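## Task

Scene 1 log: earlier run 6616 threw out plate F01 and left its lid in LP2. Plate F07 (nest N3) lost its lid to LP1, E07 (N1) to LP4 and E10 (N2) to LP3. The dispenser then failed and the run aborted. Auto-recovery put LP3 back on N2 and LP4 back on N1 before a watchdog stopped it. Each plate must get its own lid back, seated fully, and then CONTINUE is pressed. The lids carry no marks, so only this log says which lid belongs to which plate. The plates, and the lid left from the earlier run, must stay where they started. If two or more plates in the nests are found without lids, press CALL instead and leave every plate and lid as it started. Pressing RETRY, CONTINUE or SKIP fails the task if the gripper is holding labware, if any plate at a nest is not seated in it, or if any lid there is not seated on a plate. Nothing counts as done if only the robot holds it in place at the end. Release and move clear at the end; resting on the panel housing, on CALL, or on the key this job needs still counts as clear.

## Robot and tools

ROBOT. One arm: a four-axis plate mover with joints lift (prismatic, 0.000 to 0.550 m), shoulder (-2.000 to 2.000 rad), elbow (-2.800 to 2.800 rad) and wrist yaw (-12.566 to 12.566 rad), plus a two-pad gripper that always stays level and can only turn about vertical. The controlled point, end_effector_position, sits midway between the rubber pads, about 2 to 3 cm behind the fingertips. Fingers point along the gripper's +x and close along its y.

FRAMES. The scene frame has its origin on the table top under the arm base, +z up, and +y to the left when facing along +x. The operator PANEL is on the +y side. Its keys, left to right as seen when facing it: RETRY (white), CONTINUE (green), SKIP (yellow), CALL (blue). The first three are go keys; the job ends as soon as one goes down. After CALL the job ends when the robot stops. A key is pressed by pushing along its axis until it latches. Deck labels name nests (N) and lid parks (LP) in no fixed order. Because the fingertips never touch, one finger can push a key while the other pushes a neighbour, so take care.

MOTION ARGUMENT (ROW). Every motion uses a single list of 5 numbers, each in [-1, 1]: dx, dy, dz, rz, opening. The first four are an offset, not a pose, expressed in the gripper's own axes, counted from the gripper pose printed in the most recent result that shows it (or, before any such result in the scene and for second and later calls in one reply, from where the arm is when the action begins). Scale: 1.0 equals 0.6 m for dx, dy, dz and 180 degrees for rz; rz turns from +x toward +y. Each row is counted from that same base pose, not from the row before. Opening is absolute: +1 fully open (0.140 m), -1 closed (pads still 0.066 m apart). Closing from fully open takes at least about 0.6 s. Offsets come from a measured pose, so repeating a small push into something rigid does not press harder, but into something yielding it does go further.

TOOLS.
- execute_actions {actions, pictures}: actions holds at most one item. Empty list: just report state. {rows, steps}: up to 15 rows, up to 15 steps of 1/30 s (default 15); each row is used for one step and the last row repeats. {steps} alone: wait until that many steps (max 300) have passed since the previous result, reply time included. pictures true/false chooses whether images come back (default yes).
- move {target, speed}: target is one ROW as above; the gripper follows a straight path toward it lasting 0.5 to 10 s (cut off at 10 s). speed is top path speed in m/s, 0.002 to 0.5, default 0.25; turning is capped at twice that in rad/s. The opening is sent when the move starts. The path ignores obstacles; the real hand lags, strays and can exceed the speed, mostly near full reach. Faster contact and targets set further beyond a surface mean harder hits.
- wait {seconds}: 0 to 10 s with no new command.
- zoom_image {camera, region}: camera is cam_high (672x504) or cam_wrist (504x504, fisheye); region is [x0, y0, x1, y1] pixels from the top-left, at most 504 by 504.


CONTROL DETAILS. Each step the commanded pose is clipped to within 70 mm and 16 degrees of the measured pose, then damped inverse kinematics drives the joints. After an action ends the arm only continues to the last clipped pose, so big moves may need follow-up commands; check the reported pose. Zero offsets pull the arm back to the base pose, they do not hold still. Joints slow and stop together on reversals.

RESULTS. The state line gives end_effector_position (m) and end_effector_quat_wxyz in the scene frame; at long reach it can be somewhat off. Joint positions lists lift, shoulder, elbow, wrist yaw, then pad gap in metres. grip_measured is finger opening on the command scale (may be biased by about 1 mm all scene); to hold something, command about 0.04 below it (less for a lighter grip). Pad force is about 18 N max. HELD marks steps whose command was partly or wholly not sent; a pose unreachable line means the clearance check altered or blocked the command. Hand target appears when nothing is queued. A move adds a move: line with its ending (done, off_target, moving, held, fault), distance to target, and limits (paced = clipped pose; held = some steps blocked, after which the arm may speed up sharply).

AVOID. Keep the elbow more than 0.4 rad away from 0 or the arm may fold and fault. Load limits: lift 53.4 N, shoulder 8.01 N m, elbow 4 N m, wrist yaw 1.33 N m, including carried weight; reaching one stops the arm for 10 s. Holding loads heats motors: a MOTOR HOT warning appears from 85 °C and at 100 °C the brakes lock until cool (OVER-TEMPERATURE FAULT). Do not drop, slam or knock anything, and never push anything off the table, which ends the scene. Release labware and move away before pressing a go key.

Each tool is called as name(argument=value, ...) on one line, values as JSON.

## Session

execute_actions(actions=[])

Scene clock: 0.00 s of 6600.00 s.
end_effector_position=(+0.4349, +0.1966, +0.4286) grip_measured=+1.00 end_effector_quat_wxyz=(-0.512, -0.000, -0.000, +0.859)
Joint positions: [ 0.424  0.318 -2.143 -0.241  0.14 ]
Hand target: +0.435, +0.197, +0.429; -0.512, -0.000, -0.000, +0.859

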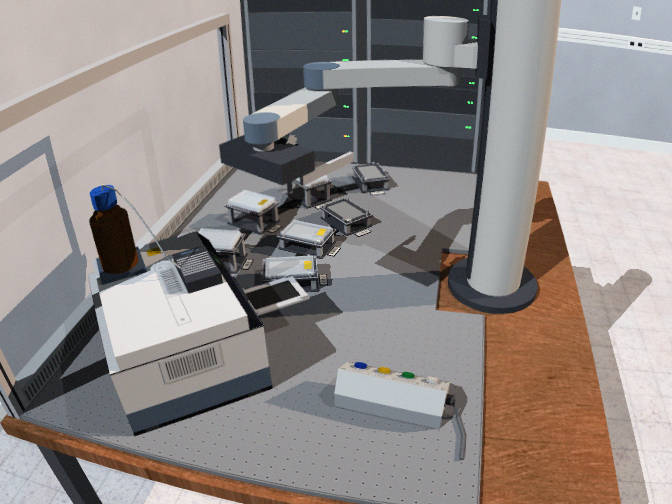

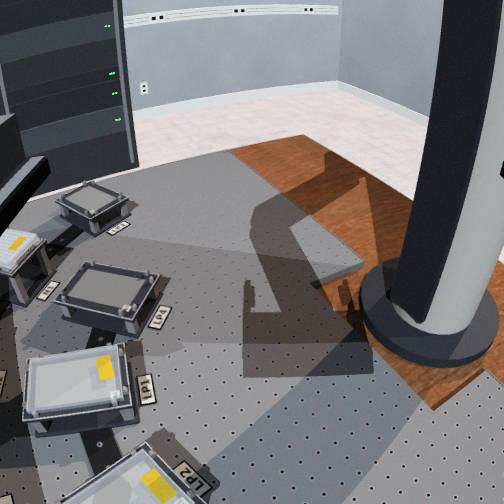

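zoom_image(camera="cam_high", region=[180, 140, 420, 320])

zoom_image(camera="cam_wrist", region=[0, 150, 260, 504])

Region (180, 140, 420, 320) of cam_high's 672x504 image, scaled by 2.100, with more detail than that image has; it fills the top 378 rows of this view, and the rest is white.

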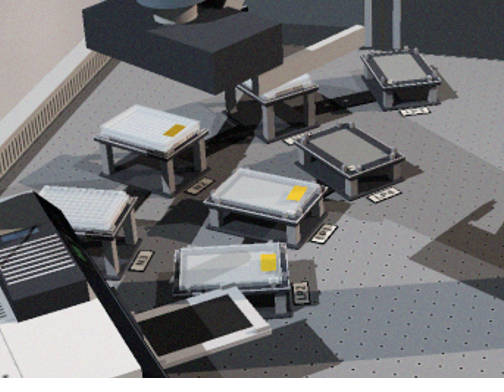

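Region (0, 150, 260, 504) of cam_wrist's 504x504 image, scaled by 1.424, with more detail than that image has; it fills the left 370 columns of this view, and the rest is white.

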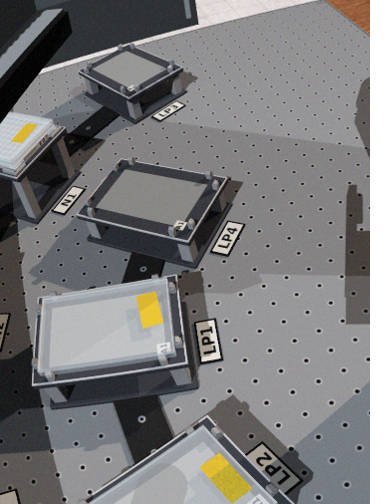

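move(target=[0, 0, 0, 0.75, 1], speed=0.4)

Scene clock: 19.03 s of 6600.00 s.
end_effector_position=(+0.4349, +0.1966, +0.4286) grip_measured=+1.00 end_effector_quat_wxyz=(+0.990, +0.000, +0.000, +0.144)
Joint positions: [ 0.424 -0.102 -0.779  1.171  0.14 ]
Hand target: +0.435, +0.197, +0.429; +0.989, +0.000, +0.000, +0.145
Off the commanded pose: 0.000 m, 0 deg.
After step 90, 12.67 s passed at rest.
move: done

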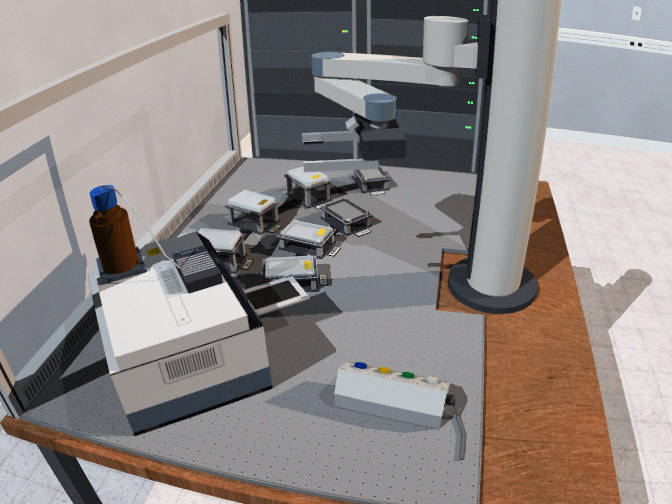

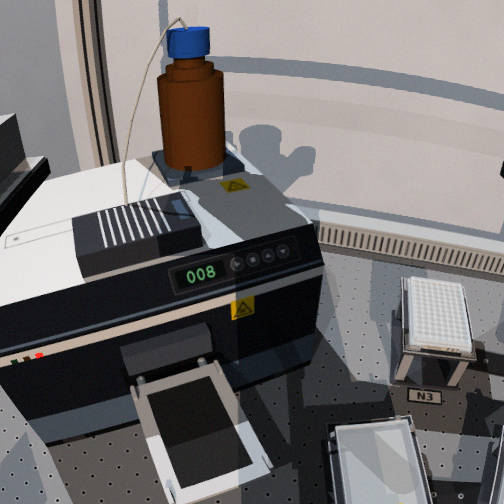

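move(target=[0, 0, 0, -0.25, 1], speed=0.4)

Scene clock: 32.63 s of 6600.00 s.
end_effector_position=(+0.4349, +0.1966, +0.4286) grip_measured=+1.00 end_effector_quat_wxyz=(+0.969, +0.000, +0.000, -0.245)
Joint positions: [ 0.424  0.235 -1.205  0.475  0.14 ]
Hand target: +0.435, +0.197, +0.429; +0.969, +0.000, +0.000, -0.245
Off the commanded pose: 0.000 m, 0 deg.
After step 90, 9.23 s passed at rest.
move: done

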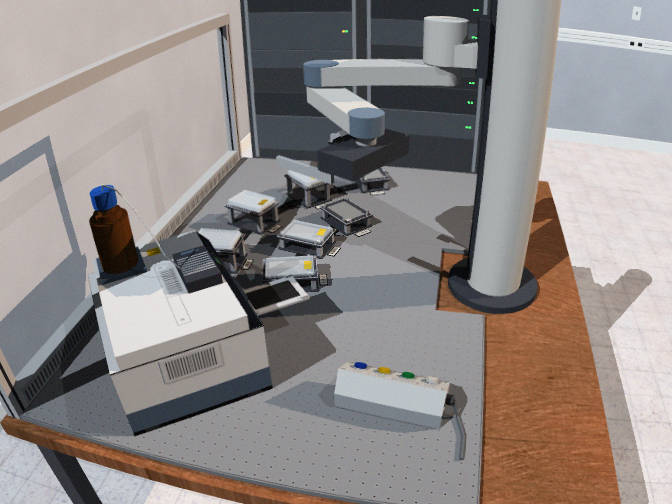

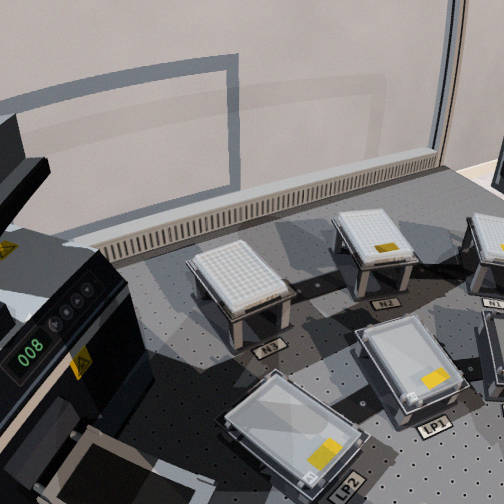

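move(target=[0.265, -0.397, -0.33, 0.063, 1], speed=0.3)

Scene clock: 52.70 s of 6600.00 s.
end_effector_position=(+0.4617, -0.0888, +0.2306) grip_measured=+1.00 end_effector_quat_wxyz=(+0.989, +0.000, +0.000, -0.148)
Joint positions: [ 0.226 -1.329 -0.607  1.638  0.14 ]
Hand target: +0.462, -0.089, +0.231; +0.989, +0.000, +0.000, -0.148
Off the commanded pose: 0.000 m, 0 deg.
After step 90, 15.30 s passed at rest.
move: done

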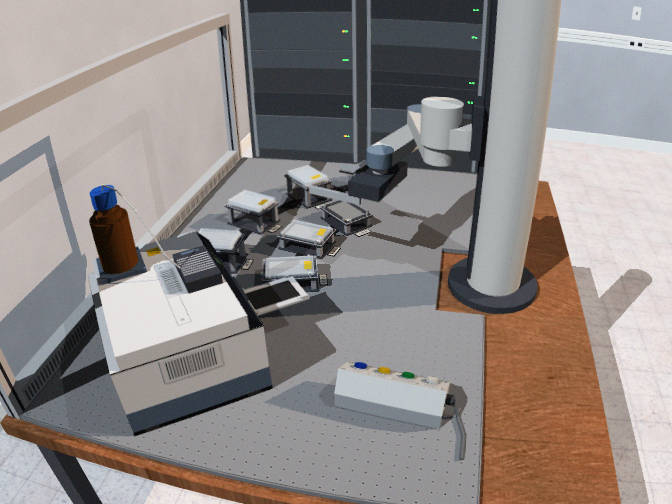

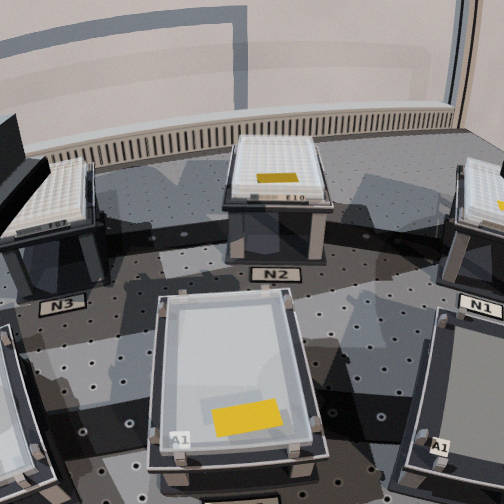

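zoom_image(camera="cam_wrist", region=[200, 120, 360, 240])

zoom_image(camera="cam_high", region=[190, 150, 350, 270])

Region (200, 120, 360, 240) of cam_wrist's 504x504 image, scaled by 3.150, with more detail than that image has; it fills the top 378 rows of this view, and the rest is white.

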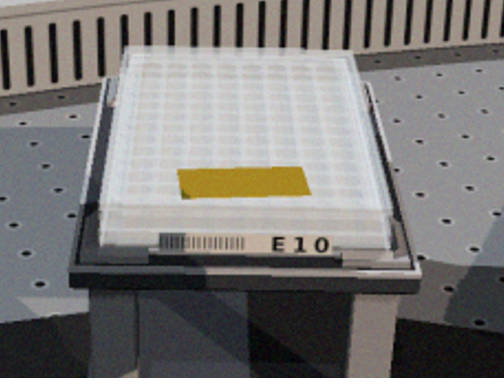

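Region (190, 150, 350, 270) of cam_high's 672x504 image, scaled by 3.150, with more detail than that image has; it fills the top 378 rows of this view, and the rest is white.

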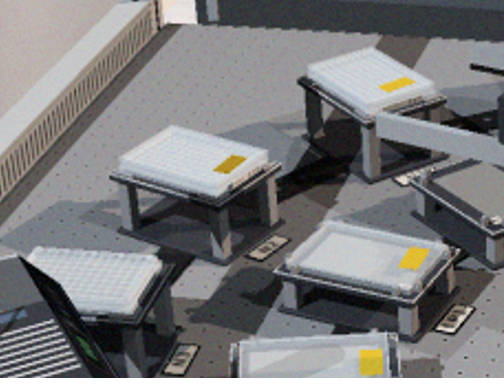

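move(target=[0, 0, -0.08, -0.13, -0.08], speed=0.3)

Scene clock: 90.50 s of 6600.00 s.
end_effector_position=(+0.4617, -0.0887, +0.1825) grip_measured=-0.08 end_effector_quat_wxyz=(+0.938, +0.000, +0.000, -0.346)
Joint positions: [ 0.178 -1.003 -0.692  0.988  0.1  ]
Hand target: +0.462, -0.089, +0.183; +0.938, +0.000, +0.000, -0.346
Off the commanded pose: 0.000 m, 0 deg.
After step 90, 33.73 s passed at rest.
move: done

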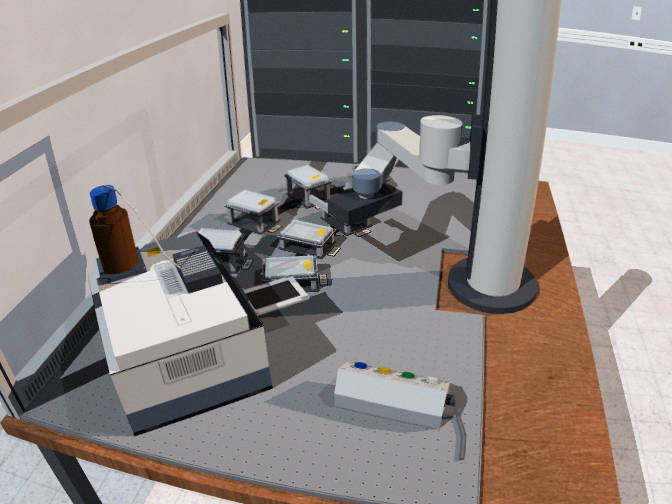

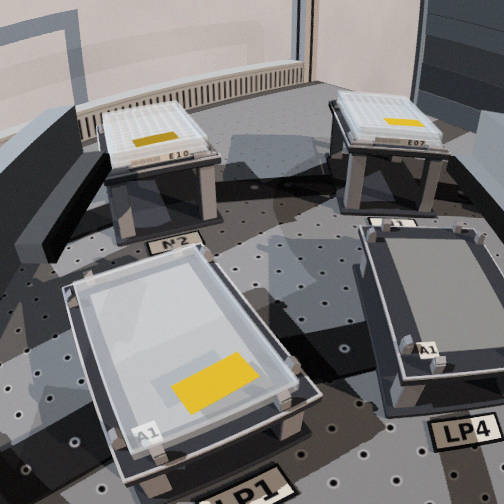

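zoom_image(camera="cam_wrist", region=[310, 70, 470, 190])

zoom_image(camera="cam_wrist", region=[80, 80, 240, 200])

Region (310, 70, 470, 190) of cam_wrist's 504x504 image, scaled by 3.150, with more detail than that image has; it fills the top 378 rows of this view, and the rest is white.

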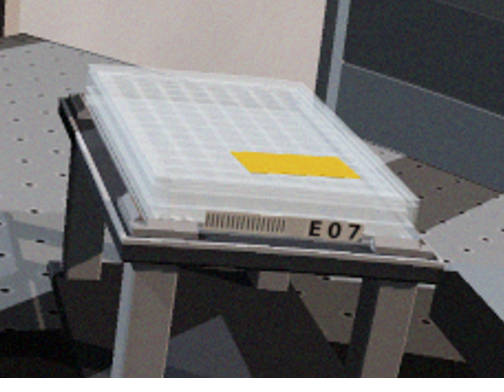

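Region (80, 80, 240, 200) of cam_wrist's 504x504 image, scaled by 3.150, with more detail than that image has; it fills the top 378 rows of this view, and the rest is white.

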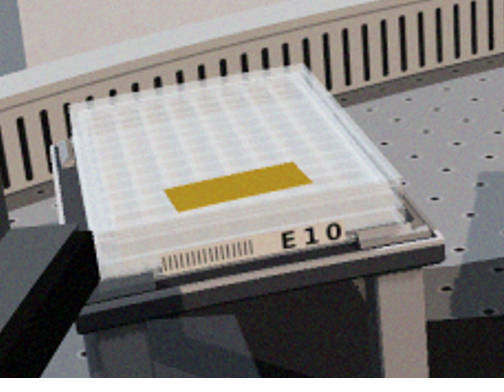

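move(target=[0.1187, 0.0877, -0.125, 0.161, -0.08], speed=0.25)

Scene clock: 122.13 s of 6600.00 s.
end_effector_position=(+0.5501, -0.0950, +0.1075) grip_measured=-0.08 end_effector_quat_wxyz=(+0.995, +0.000, +0.000, -0.100)
Joint positions: [ 0.103 -1.213 -0.98   1.992  0.1  ]
Hand target: +0.550, -0.095, +0.108; +0.995, +0.000, +0.000, -0.100
Off the commanded pose: 0.000 m, 0 deg.
After step 90, 27.30 s passed at rest.
move: done

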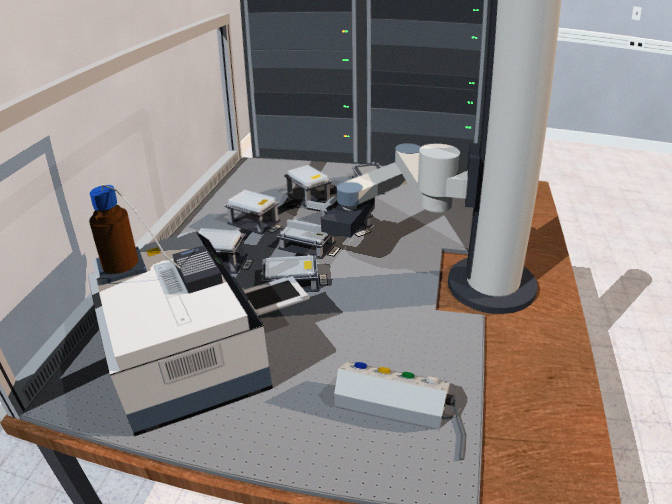

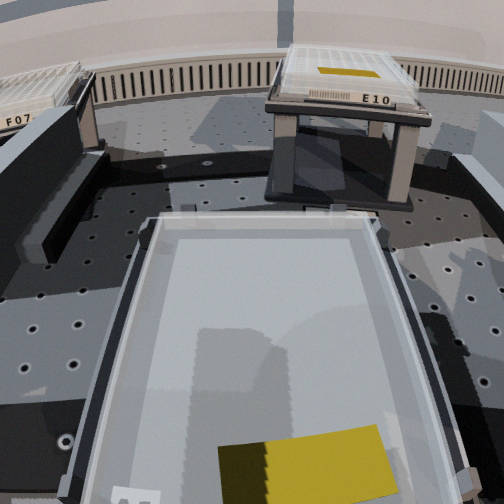

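zoom_image(camera="cam_wrist", region=[250, 20, 450, 140])

Region (250, 20, 450, 140) of cam_wrist's 504x504 image, scaled by 2.520, with more detail than that image has; it fills the top 302 rows of this view, and the rest is white.

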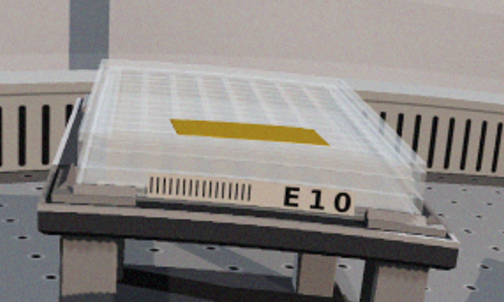

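move(target=[-0.005, 0.005, -0.045, 0, -0.08], speed=0.1)

Scene clock: 135.27 s of 6600.00 s.
end_effector_position=(+0.5478, -0.0915, +0.0805) grip_measured=-0.08 end_effector_quat_wxyz=(+0.995, +0.000, +0.000, -0.100)
Joint positions: [ 0.075 -1.206 -0.966  1.971  0.1  ]
Hand target: +0.548, -0.091, +0.081; +0.995, +0.000, +0.000, -0.100
Off the commanded pose: 0.000 m, 0 deg.
After step 90, 9.43 s passed at rest.
move: done

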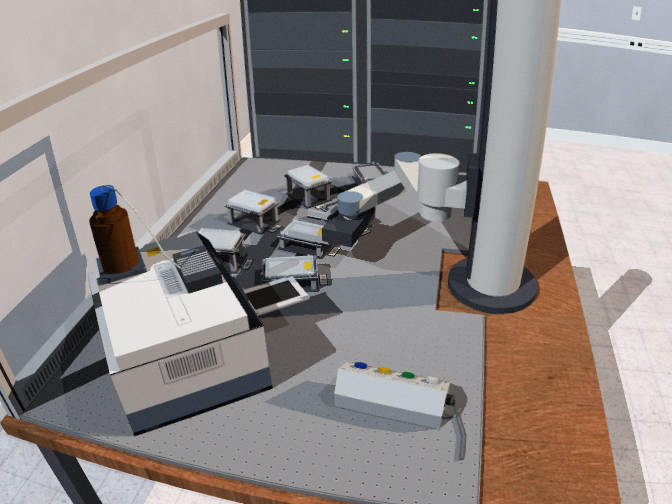

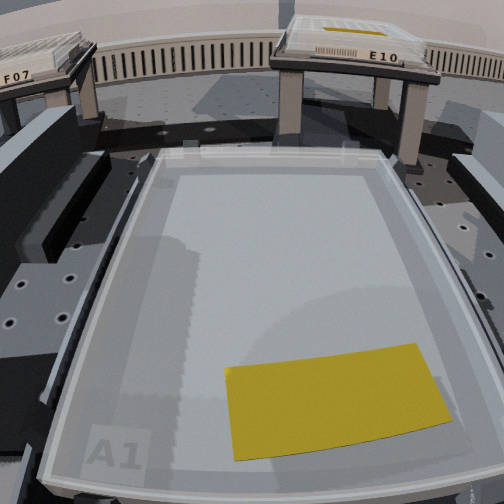

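move(target=[0, 0, -0.019, 0, -0.2], speed=0.05)

Scene clock: 146.57 s of 6600.00 s.
end_effector_position=(+0.5477, -0.0915, +0.0690) grip_measured=-0.20 end_effector_quat_wxyz=(+0.995, +0.000, +0.000, -0.100)
Joint positions: [ 0.064 -1.206 -0.966  1.971  0.096]
Hand target: +0.548, -0.092, +0.069; +0.995, +0.000, +0.000, -0.100
Off the commanded pose: 0.000 m, 0 deg.
After step 90, 7.60 s passed at rest.
move: done

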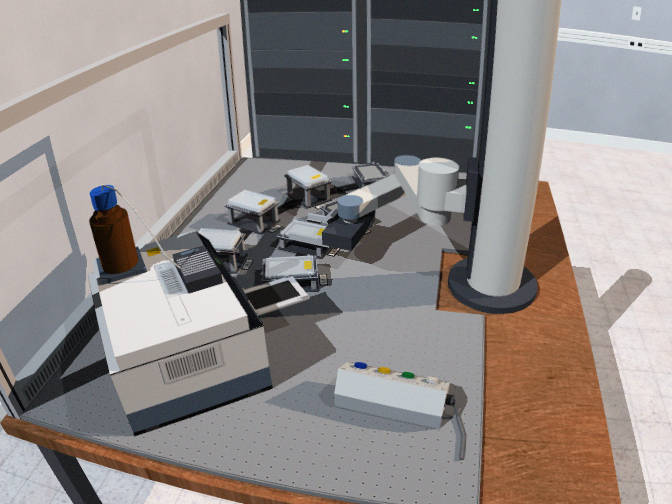

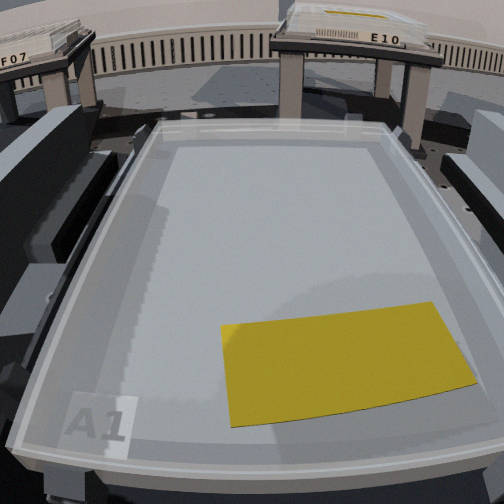

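execute_actions(actions=[{"rows": [[0,0,-0.003,0,-0.3],[0,0,-0.003,0,-0.33],[0,0,-0.003,0,-0.36],[0,0,-0.003,0,-0.39],[0,0,-0.003,0,-0.41]], "steps": 15}])

Scene clock: 159.67 s of 6600.00 s.
end_effector_position=(+0.5478, -0.0915, +0.0672) grip_measured=-0.41 end_effector_quat_wxyz=(+0.995, +0.000, +0.000, -0.100)
Joint positions: [ 0.062 -1.206 -0.966  1.971  0.088]
Hand target: +0.548, -0.092, +0.067; +0.995, +0.000, +0.000, -0.100
Off the commanded pose: 0.000 m, 0 deg.
Steps of this call (steps 1 to 90: nothing new was sent; then 9.60 s passed at rest; steps 91 to 105: all 15 steps of this action). Readings (end_effector_position):
91: (+0.5477, -0.0915, +0.0690)
92: (+0.5477, -0.0915, +0.0678)
94: (+0.5477, -0.0915, +0.0672)
98: (+0.5478, -0.0915, +0.0672)
105: the state above

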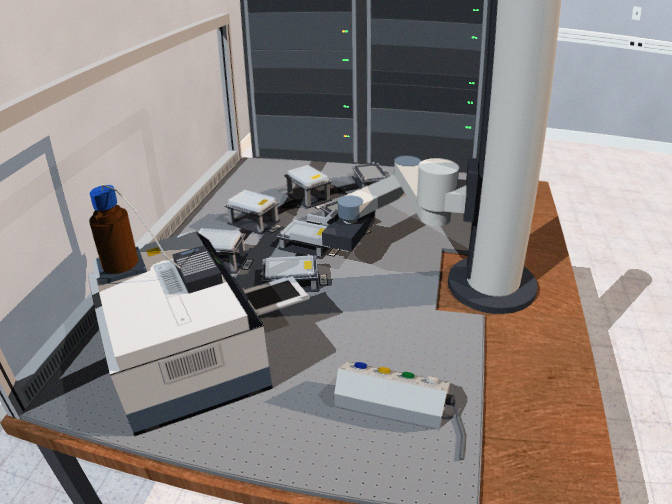

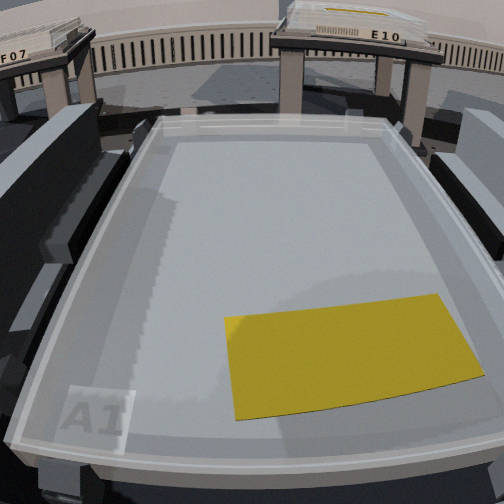

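zoom_image(camera="cam_wrist", region=[0, 100, 200, 300])

zoom_image(camera="cam_wrist", region=[340, 100, 504, 264])

Region (0, 100, 200, 300) of cam_wrist's 504x504 image, scaled by 2.520, with more detail than that image has.

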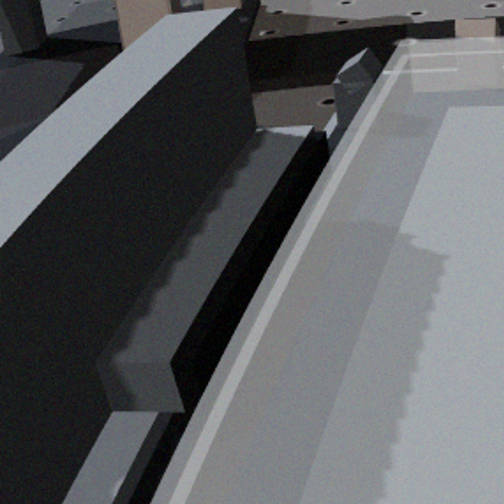

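Region (340, 100, 504, 264) of cam_wrist's 504x504 image, scaled by 3.073, with more detail than that image has.

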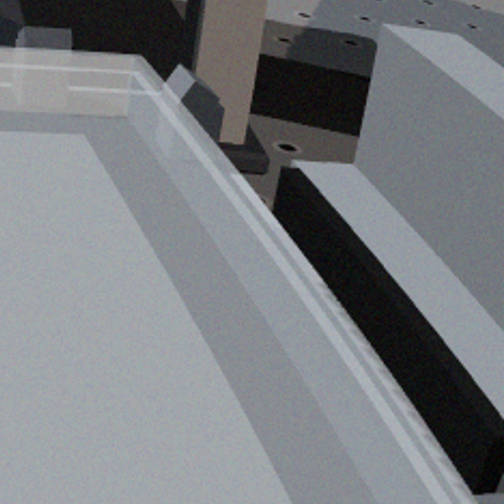

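execute_actions(actions=[{"rows": [[0,0.002,0,0,-0.39],[0,0.002,-0.001,0,-0.39],[0,0.002,-0.002,0,-0.39],[0,0.002,-0.0035,0,-0.39],[0,0.002,-0.0035,0,-0.39],[0,0.002,-0.0035,0,-0.41],[0,0.002,-0.0035,0,-0.43],[0,0.002,-0.0035,0,-0.45],[0,0.002,-0.0035,0,-0.47],[0,0.002,-0.0035,0,-0.49],[0,0.002,-0.0035,0,-0.51]], "steps": 15}])

Scene clock: 171.93 s of 6600.00 s.
end_effector_position=(+0.5480, -0.0903, +0.0651) grip_measured=-0.46 end_effector_quat_wxyz=(+0.995, +0.000, +0.000, -0.100)
Joint positions: [ 0.06  -1.201 -0.965  1.966  0.086]
Hand target: +0.548, -0.090, +0.065; +0.995, +0.000, +0.000, -0.100
Off the commanded pose: 0.000 m, 0 deg.
Steps of this call (steps 1 to 90: nothing new was sent; then 8.77 s passed at rest; steps 91 to 105: all 15 steps of this action). Readings (end_effector_position):
91: (+0.5478, -0.0914, +0.0672)
92: (+0.5480, -0.0906, +0.0672)
94: (+0.5480, -0.0902, +0.0660)
98: (+0.5480, -0.0902, +0.0651)
105: the state above

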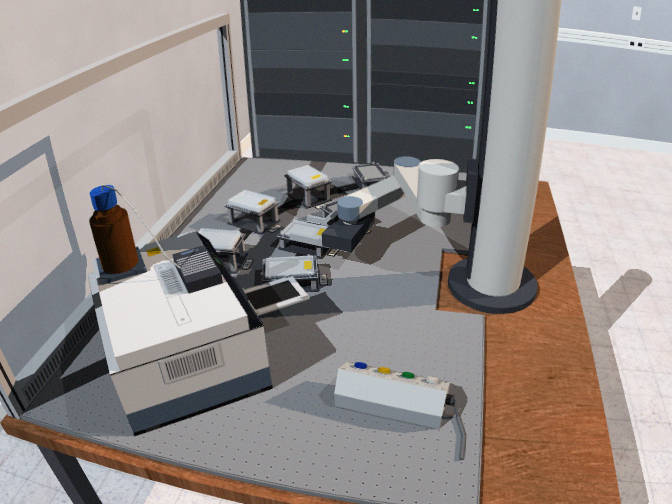

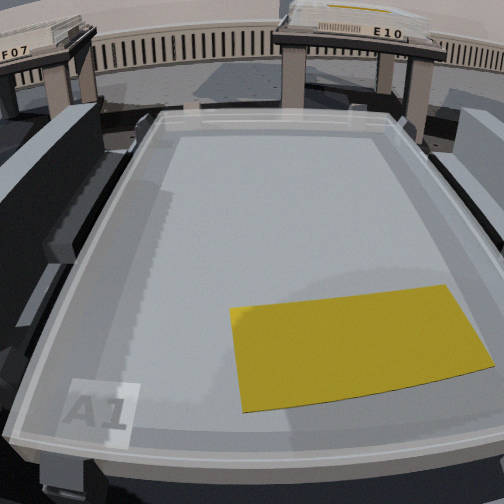

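move(target=[0, 0, 0.13, 0, -0.51], speed=0.15)

Scene clock: 182.90 s of 6600.00 s.
end_effector_position=(+0.5480, -0.0903, +0.1431) grip_measured=-0.46 end_effector_quat_wxyz=(+0.995, +0.000, +0.000, -0.100)
Joint positions: [ 0.138 -1.201 -0.965  1.966  0.086]
Hand target: +0.548, -0.090, +0.143; +0.995, +0.000, +0.000, -0.100
Off the commanded pose: 0.000 m, 0 deg.
After step 90, 7.10 s passed at rest.
move: done

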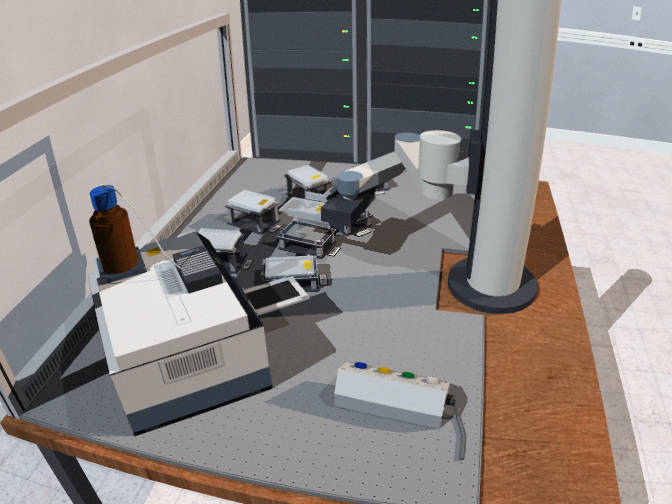

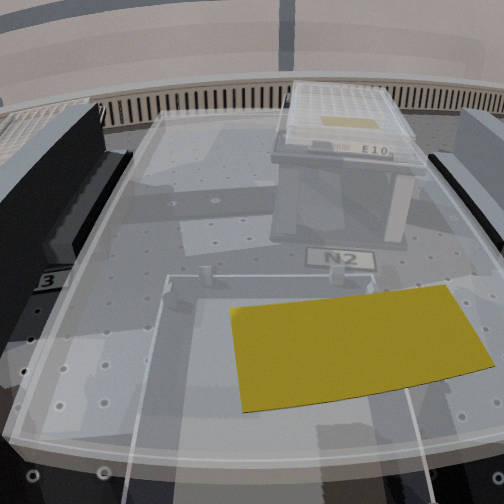

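move(target=[0.302, 0.2875, 0, 0.0806, -0.51], speed=0.2)

Scene clock: 189.23 s of 6600.00 s.
end_effector_position=(+0.7598, +0.0429, +0.1431) grip_measured=-0.46 end_effector_quat_wxyz=(+1.000, +0.000, +0.000, +0.027)
Joint positions: [ 0.138 -0.415 -2.061  2.529  0.086]
Hand target: +0.760, +0.043, +0.143; +1.000, +0.000, +0.000, +0.027
Off the commanded pose: 0.000 m, 0 deg.
After step 90, 1.67 s passed at rest.
move: done

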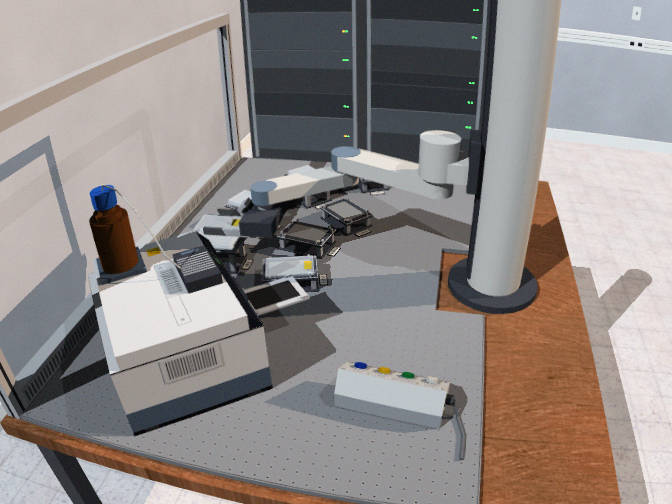

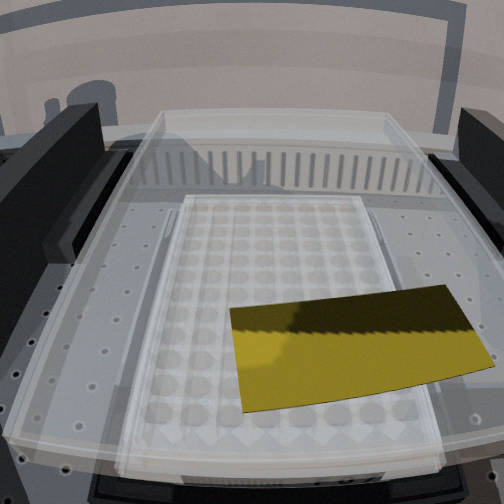

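move(target=[0.035, 0, -0.046, 0, -0.51], speed=0.08)

Scene clock: 206.83 s of 6600.00 s.
end_effector_position=(+0.7807, +0.0439, +0.1155) grip_measured=-0.46 end_effector_quat_wxyz=(+1.000, +0.000, +0.000, +0.026)
Joint positions: [ 0.11  -0.339 -2.231  2.623  0.086]
Hand target: +0.781, +0.044, +0.116; +1.000, +0.000, +0.000, +0.027
Off the commanded pose: 0.000 m, 0 deg.
After step 90, 13.87 s passed at rest.
move: done

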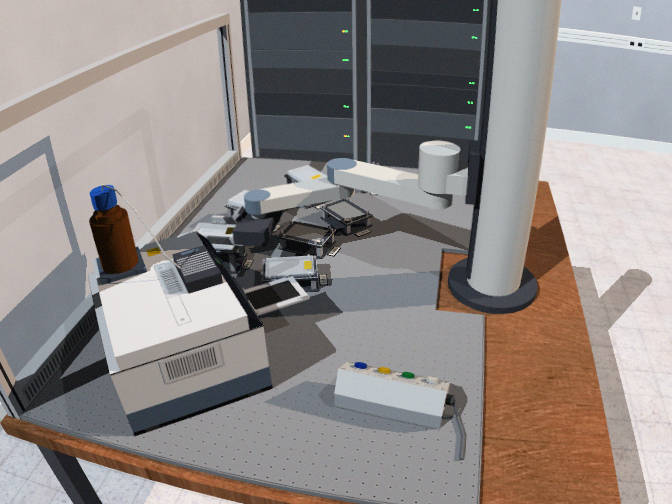

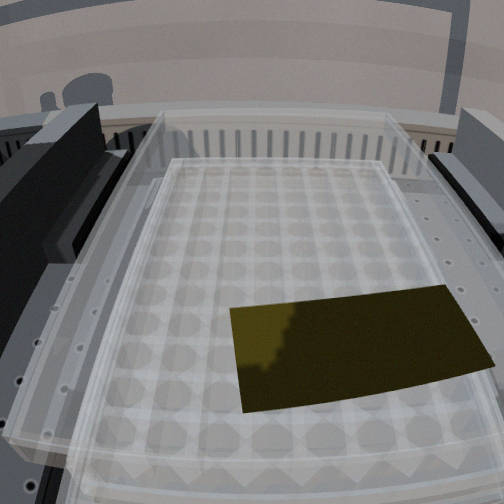

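zoom_image(camera="cam_wrist", region=[130, 90, 430, 230])

zoom_image(camera="cam_wrist", region=[0, 330, 504, 504])

Region (130, 90, 430, 230) of cam_wrist's 504x504 image, scaled by 1.680, with more detail than that image has; it fills the top 235 rows of this view, and the rest is white.

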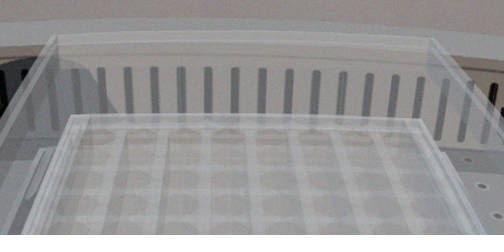

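Region (0, 330, 504, 504) of cam_wrist's 504x504 image, scaled by 1.000; it fills the top 174 rows of this view, and the rest is white.

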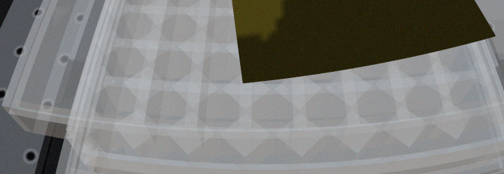

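zoom_image(camera="cam_high", region=[180, 200, 290, 280])

zoom_image(camera="cam_wrist", region=[0, 150, 240, 504])

Region (180, 200, 290, 280) of cam_high's 672x504 image, scaled by 4.582, with more detail than that image has; it fills the top 367 rows of this view, and the rest is white.

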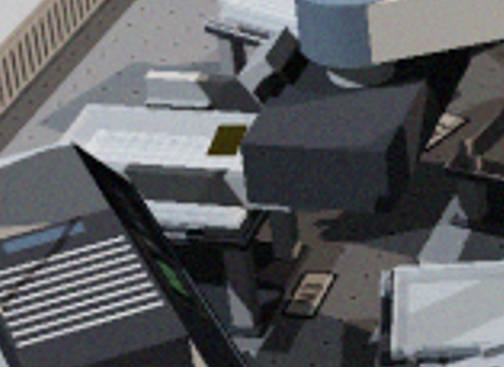

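Region (0, 150, 240, 504) of cam_wrist's 504x504 image, scaled by 1.424, with more detail than that image has; it fills the left 342 columns of this view, and the rest is white.

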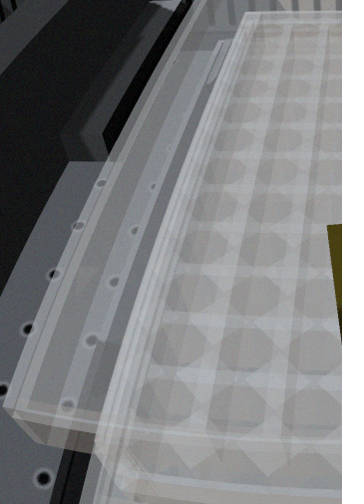

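move(target=[-0.002, 0, -0.01, 0, -0.51], speed=0.02)

zoom_image(camera="cam_wrist", region=[130, 90, 430, 230])

zoom_image(camera="cam_wrist", region=[0, 380, 250, 504])

Scene clock: 243.47 s of 6600.00 s.
end_effector_position=(+0.7795, +0.0440, +0.1094) grip_measured=-0.46 end_effector_quat_wxyz=(+1.000, +0.000, +0.000, +0.027)
Joint positions: [ 0.104 -0.344 -2.221  2.618  0.086]
Hand target: +0.780, +0.044, +0.109; +1.000, +0.000, +0.000, +0.026
Off the commanded pose: 0.000 m, 0 deg.
After step 90, 32.93 s passed at rest.
move: done

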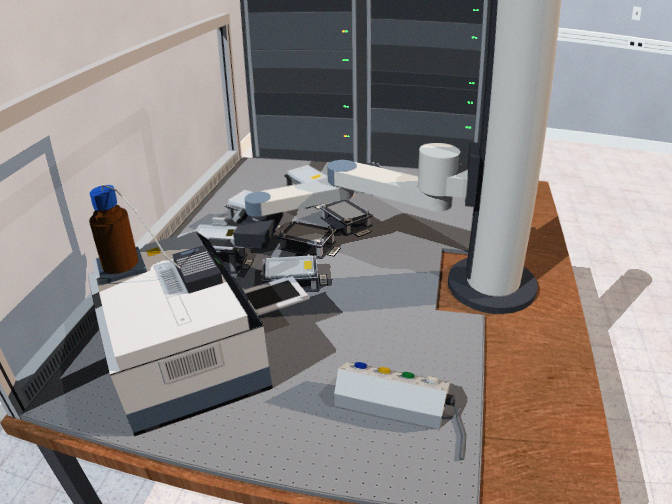

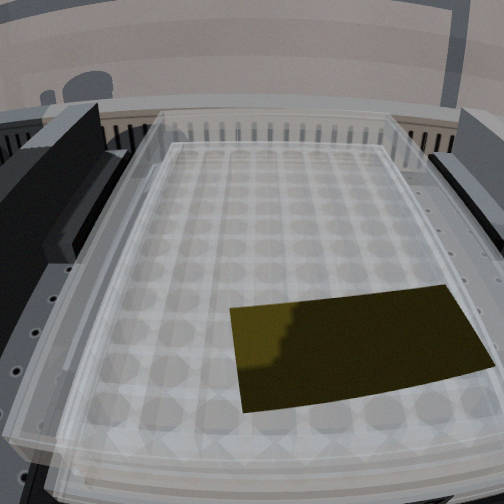

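Region (130, 90, 430, 230) of cam_wrist's 504x504 image, scaled by 1.680, with more detail than that image has; it fills the top 235 rows of this view, and the rest is white.

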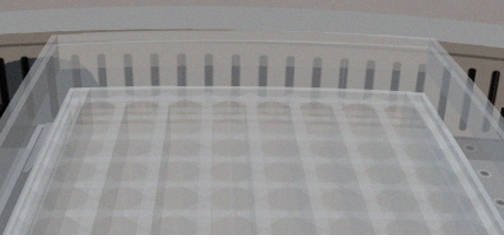

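Region (0, 380, 250, 504) of cam_wrist's 504x504 image, scaled by 2.016, with more detail than that image has; it fills the top 250 rows of this view, and the rest is white.

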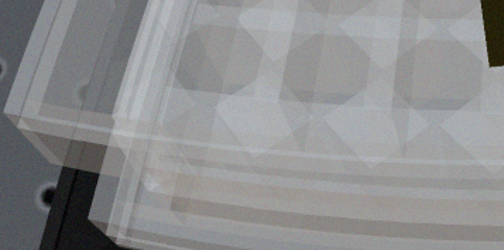

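move(target=[-0.001, 0, -0.0075, -0.0055, -0.51], speed=0.02)

zoom_image(camera="cam_wrist", region=[130, 90, 430, 230])

zoom_image(camera="cam_wrist", region=[0, 380, 250, 504])

zoom_image(camera="cam_wrist", region=[380, 150, 504, 350])

Scene clock: 263.23 s of 6600.00 s.
end_effector_position=(+0.7790, +0.0439, +0.1049) grip_measured=-0.46 end_effector_quat_wxyz=(+1.000, +0.000, +0.000, +0.018)
Joint positions: [ 0.1   -0.341 -2.216  2.593  0.086]
Hand target: +0.779, +0.044, +0.105; +1.000, +0.000, +0.000, +0.018
Off the commanded pose: 0.000 m, 0 deg.
After step 90, 16.07 s passed at rest.
move: done

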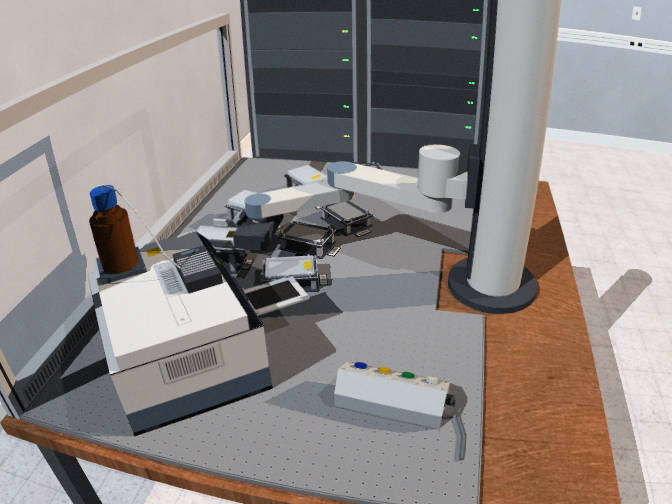

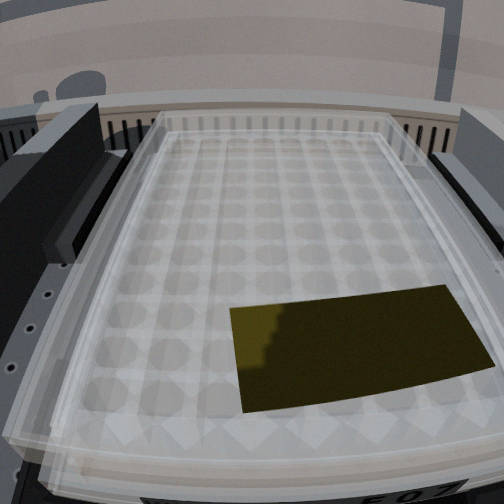

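Region (130, 90, 430, 230) of cam_wrist's 504x504 image, scaled by 1.680, with more detail than that image has; it fills the top 235 rows of this view, and the rest is white.

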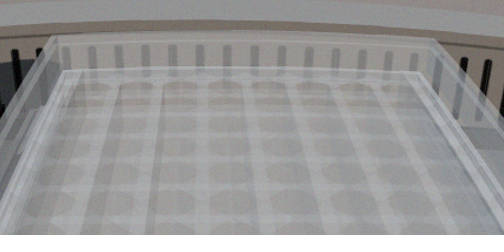

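Region (0, 380, 250, 504) of cam_wrist's 504x504 image, scaled by 2.016, with more detail than that image has; it fills the top 250 rows of this view, and the rest is white.

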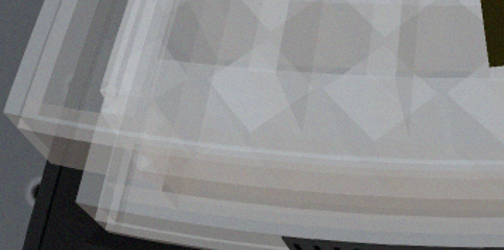

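Region (380, 150, 504, 350) of cam_wrist's 504x504 image, scaled by 2.520, with more detail than that image has; it fills the left 312 columns of this view, and the rest is white.

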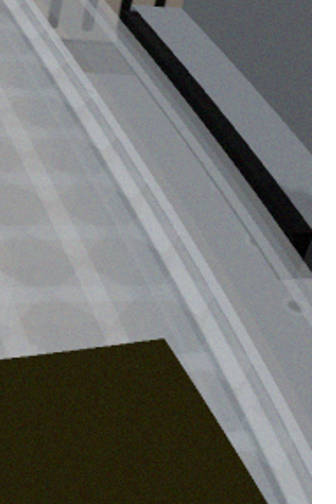

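execute_actions(actions=[{"rows": [[0,0,0,0.0025,-0.51],[0,0,0,0.0025,-0.51],[0,0,-0.001,0.0025,-0.51],[0,0,-0.002,0.0025,-0.51],[0,0,-0.003,0.0025,-0.51],[0,0,-0.004,0.0025,-0.51],[0,0,-0.005,0.0025,-0.51],[0,0,-0.006,0.0025,-0.51],[0,0,-0.007,0.0025,-0.51],[0,0,-0.008,0.0025,-0.51]], "steps": 15}])

zoom_image(camera="cam_wrist", region=[130, 90, 430, 230])

zoom_image(camera="cam_wrist", region=[0, 380, 250, 504])

Scene clock: 272.63 s of 6600.00 s.
end_effector_position=(+0.7790, +0.0438, +0.1001) grip_measured=-0.46 end_effector_quat_wxyz=(+1.000, +0.000, +0.000, +0.022)
Joint positions: [ 0.095 -0.343 -2.216  2.603  0.086]
Hand target: +0.779, +0.044, +0.100; +1.000, +0.000, +0.000, +0.022
Off the commanded pose: 0.000 m, 0 deg.
Steps of this call (steps 1 to 90: nothing new was sent; then 5.90 s passed at rest; steps 91 to 105: all 15 steps of this action). Readings (end_effector_position):
91: (+0.7789, +0.0440, +0.1049)
92: (+0.7789, +0.0441, +0.1049)
94: (+0.7790, +0.0438, +0.1043)
98: (+0.7790, +0.0438, +0.1019)
105: the state above

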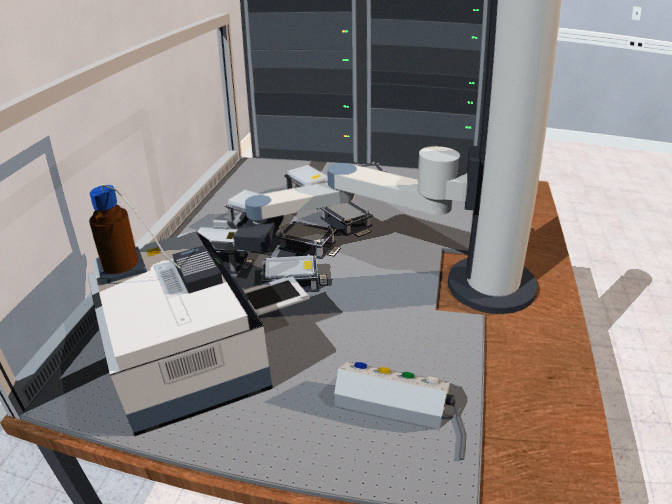

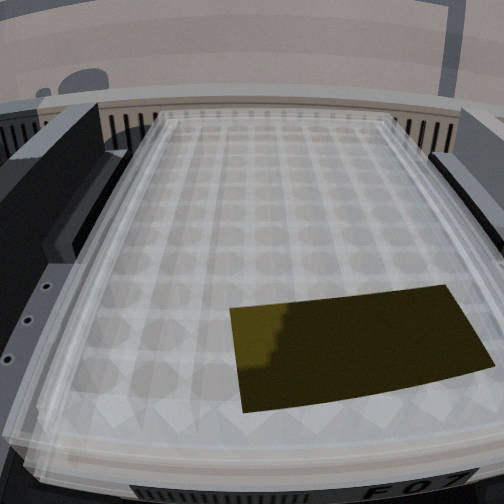

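Region (130, 90, 430, 230) of cam_wrist's 504x504 image, scaled by 1.680, with more detail than that image has; it fills the top 235 rows of this view, and the rest is white.

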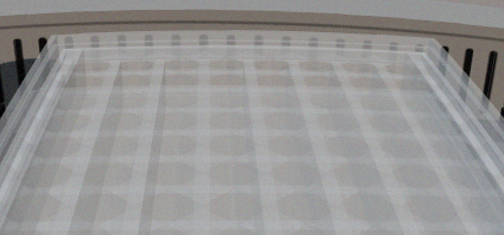

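Region (0, 380, 250, 504) of cam_wrist's 504x504 image, scaled by 2.016, with more detail than that image has; it fills the top 250 rows of this view, and the rest is white.

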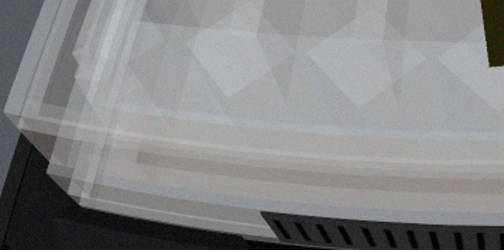

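execute_actions(actions=[{"rows": [[0,0,-0.0008,0,-0.51],[0,0,-0.0016,0,-0.51],[0,0,-0.0016,0,-0.51],[0,0,-0.0016,0,-0.51],[0,0,-0.0016,0,-0.48],[0,0,-0.0016,0,-0.46],[0,0,-0.0016,0,-0.44],[0,0,-0.0016,0,-0.4],[0,0,-0.0016,0,-0.3],[0,0,-0.0016,0,-0.1]], "steps": 15}])

Scene clock: 278.27 s of 6600.00 s.
end_effector_position=(+0.7790, +0.0438, +0.0992) grip_measured=-0.10 end_effector_quat_wxyz=(+1.000, +0.000, +0.000, +0.022)
Joint positions: [ 0.094 -0.343 -2.216  2.603  0.099]
Hand target: +0.779, +0.044, +0.099; +1.000, +0.000, +0.000, +0.022
Off the commanded pose: 0.000 m, 0 deg.
Steps of this call (steps 1 to 90: nothing new was sent; then 2.13 s passed at rest; steps 91 to 105: all 15 steps of this action). Readings (end_effector_position):
91: (+0.7790, +0.0438, +0.1000)
92: (+0.7790, +0.0438, +0.0997)
94: (+0.7790, +0.0438, +0.0995)
98: (+0.7790, +0.0438, +0.0992)
105: the state above

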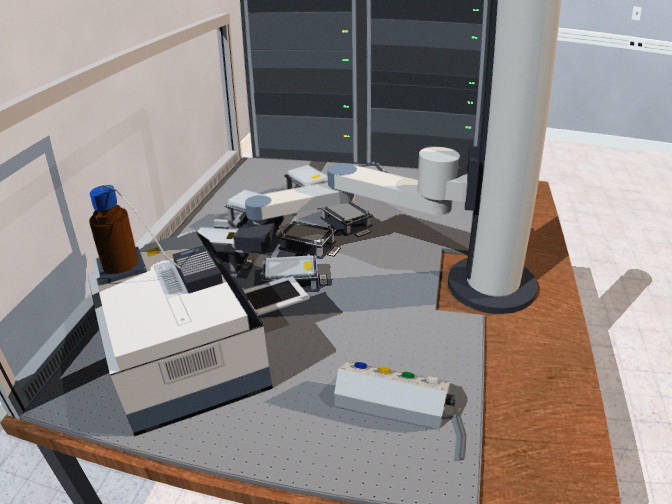

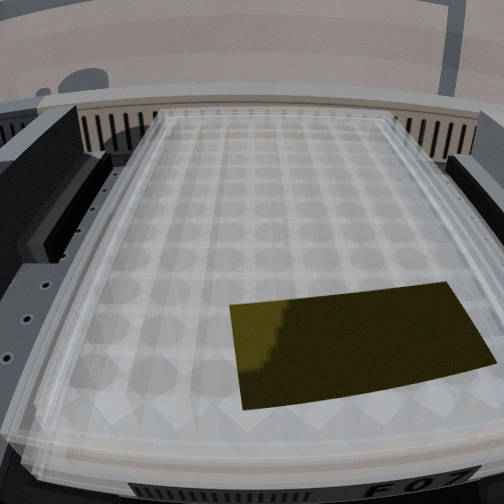

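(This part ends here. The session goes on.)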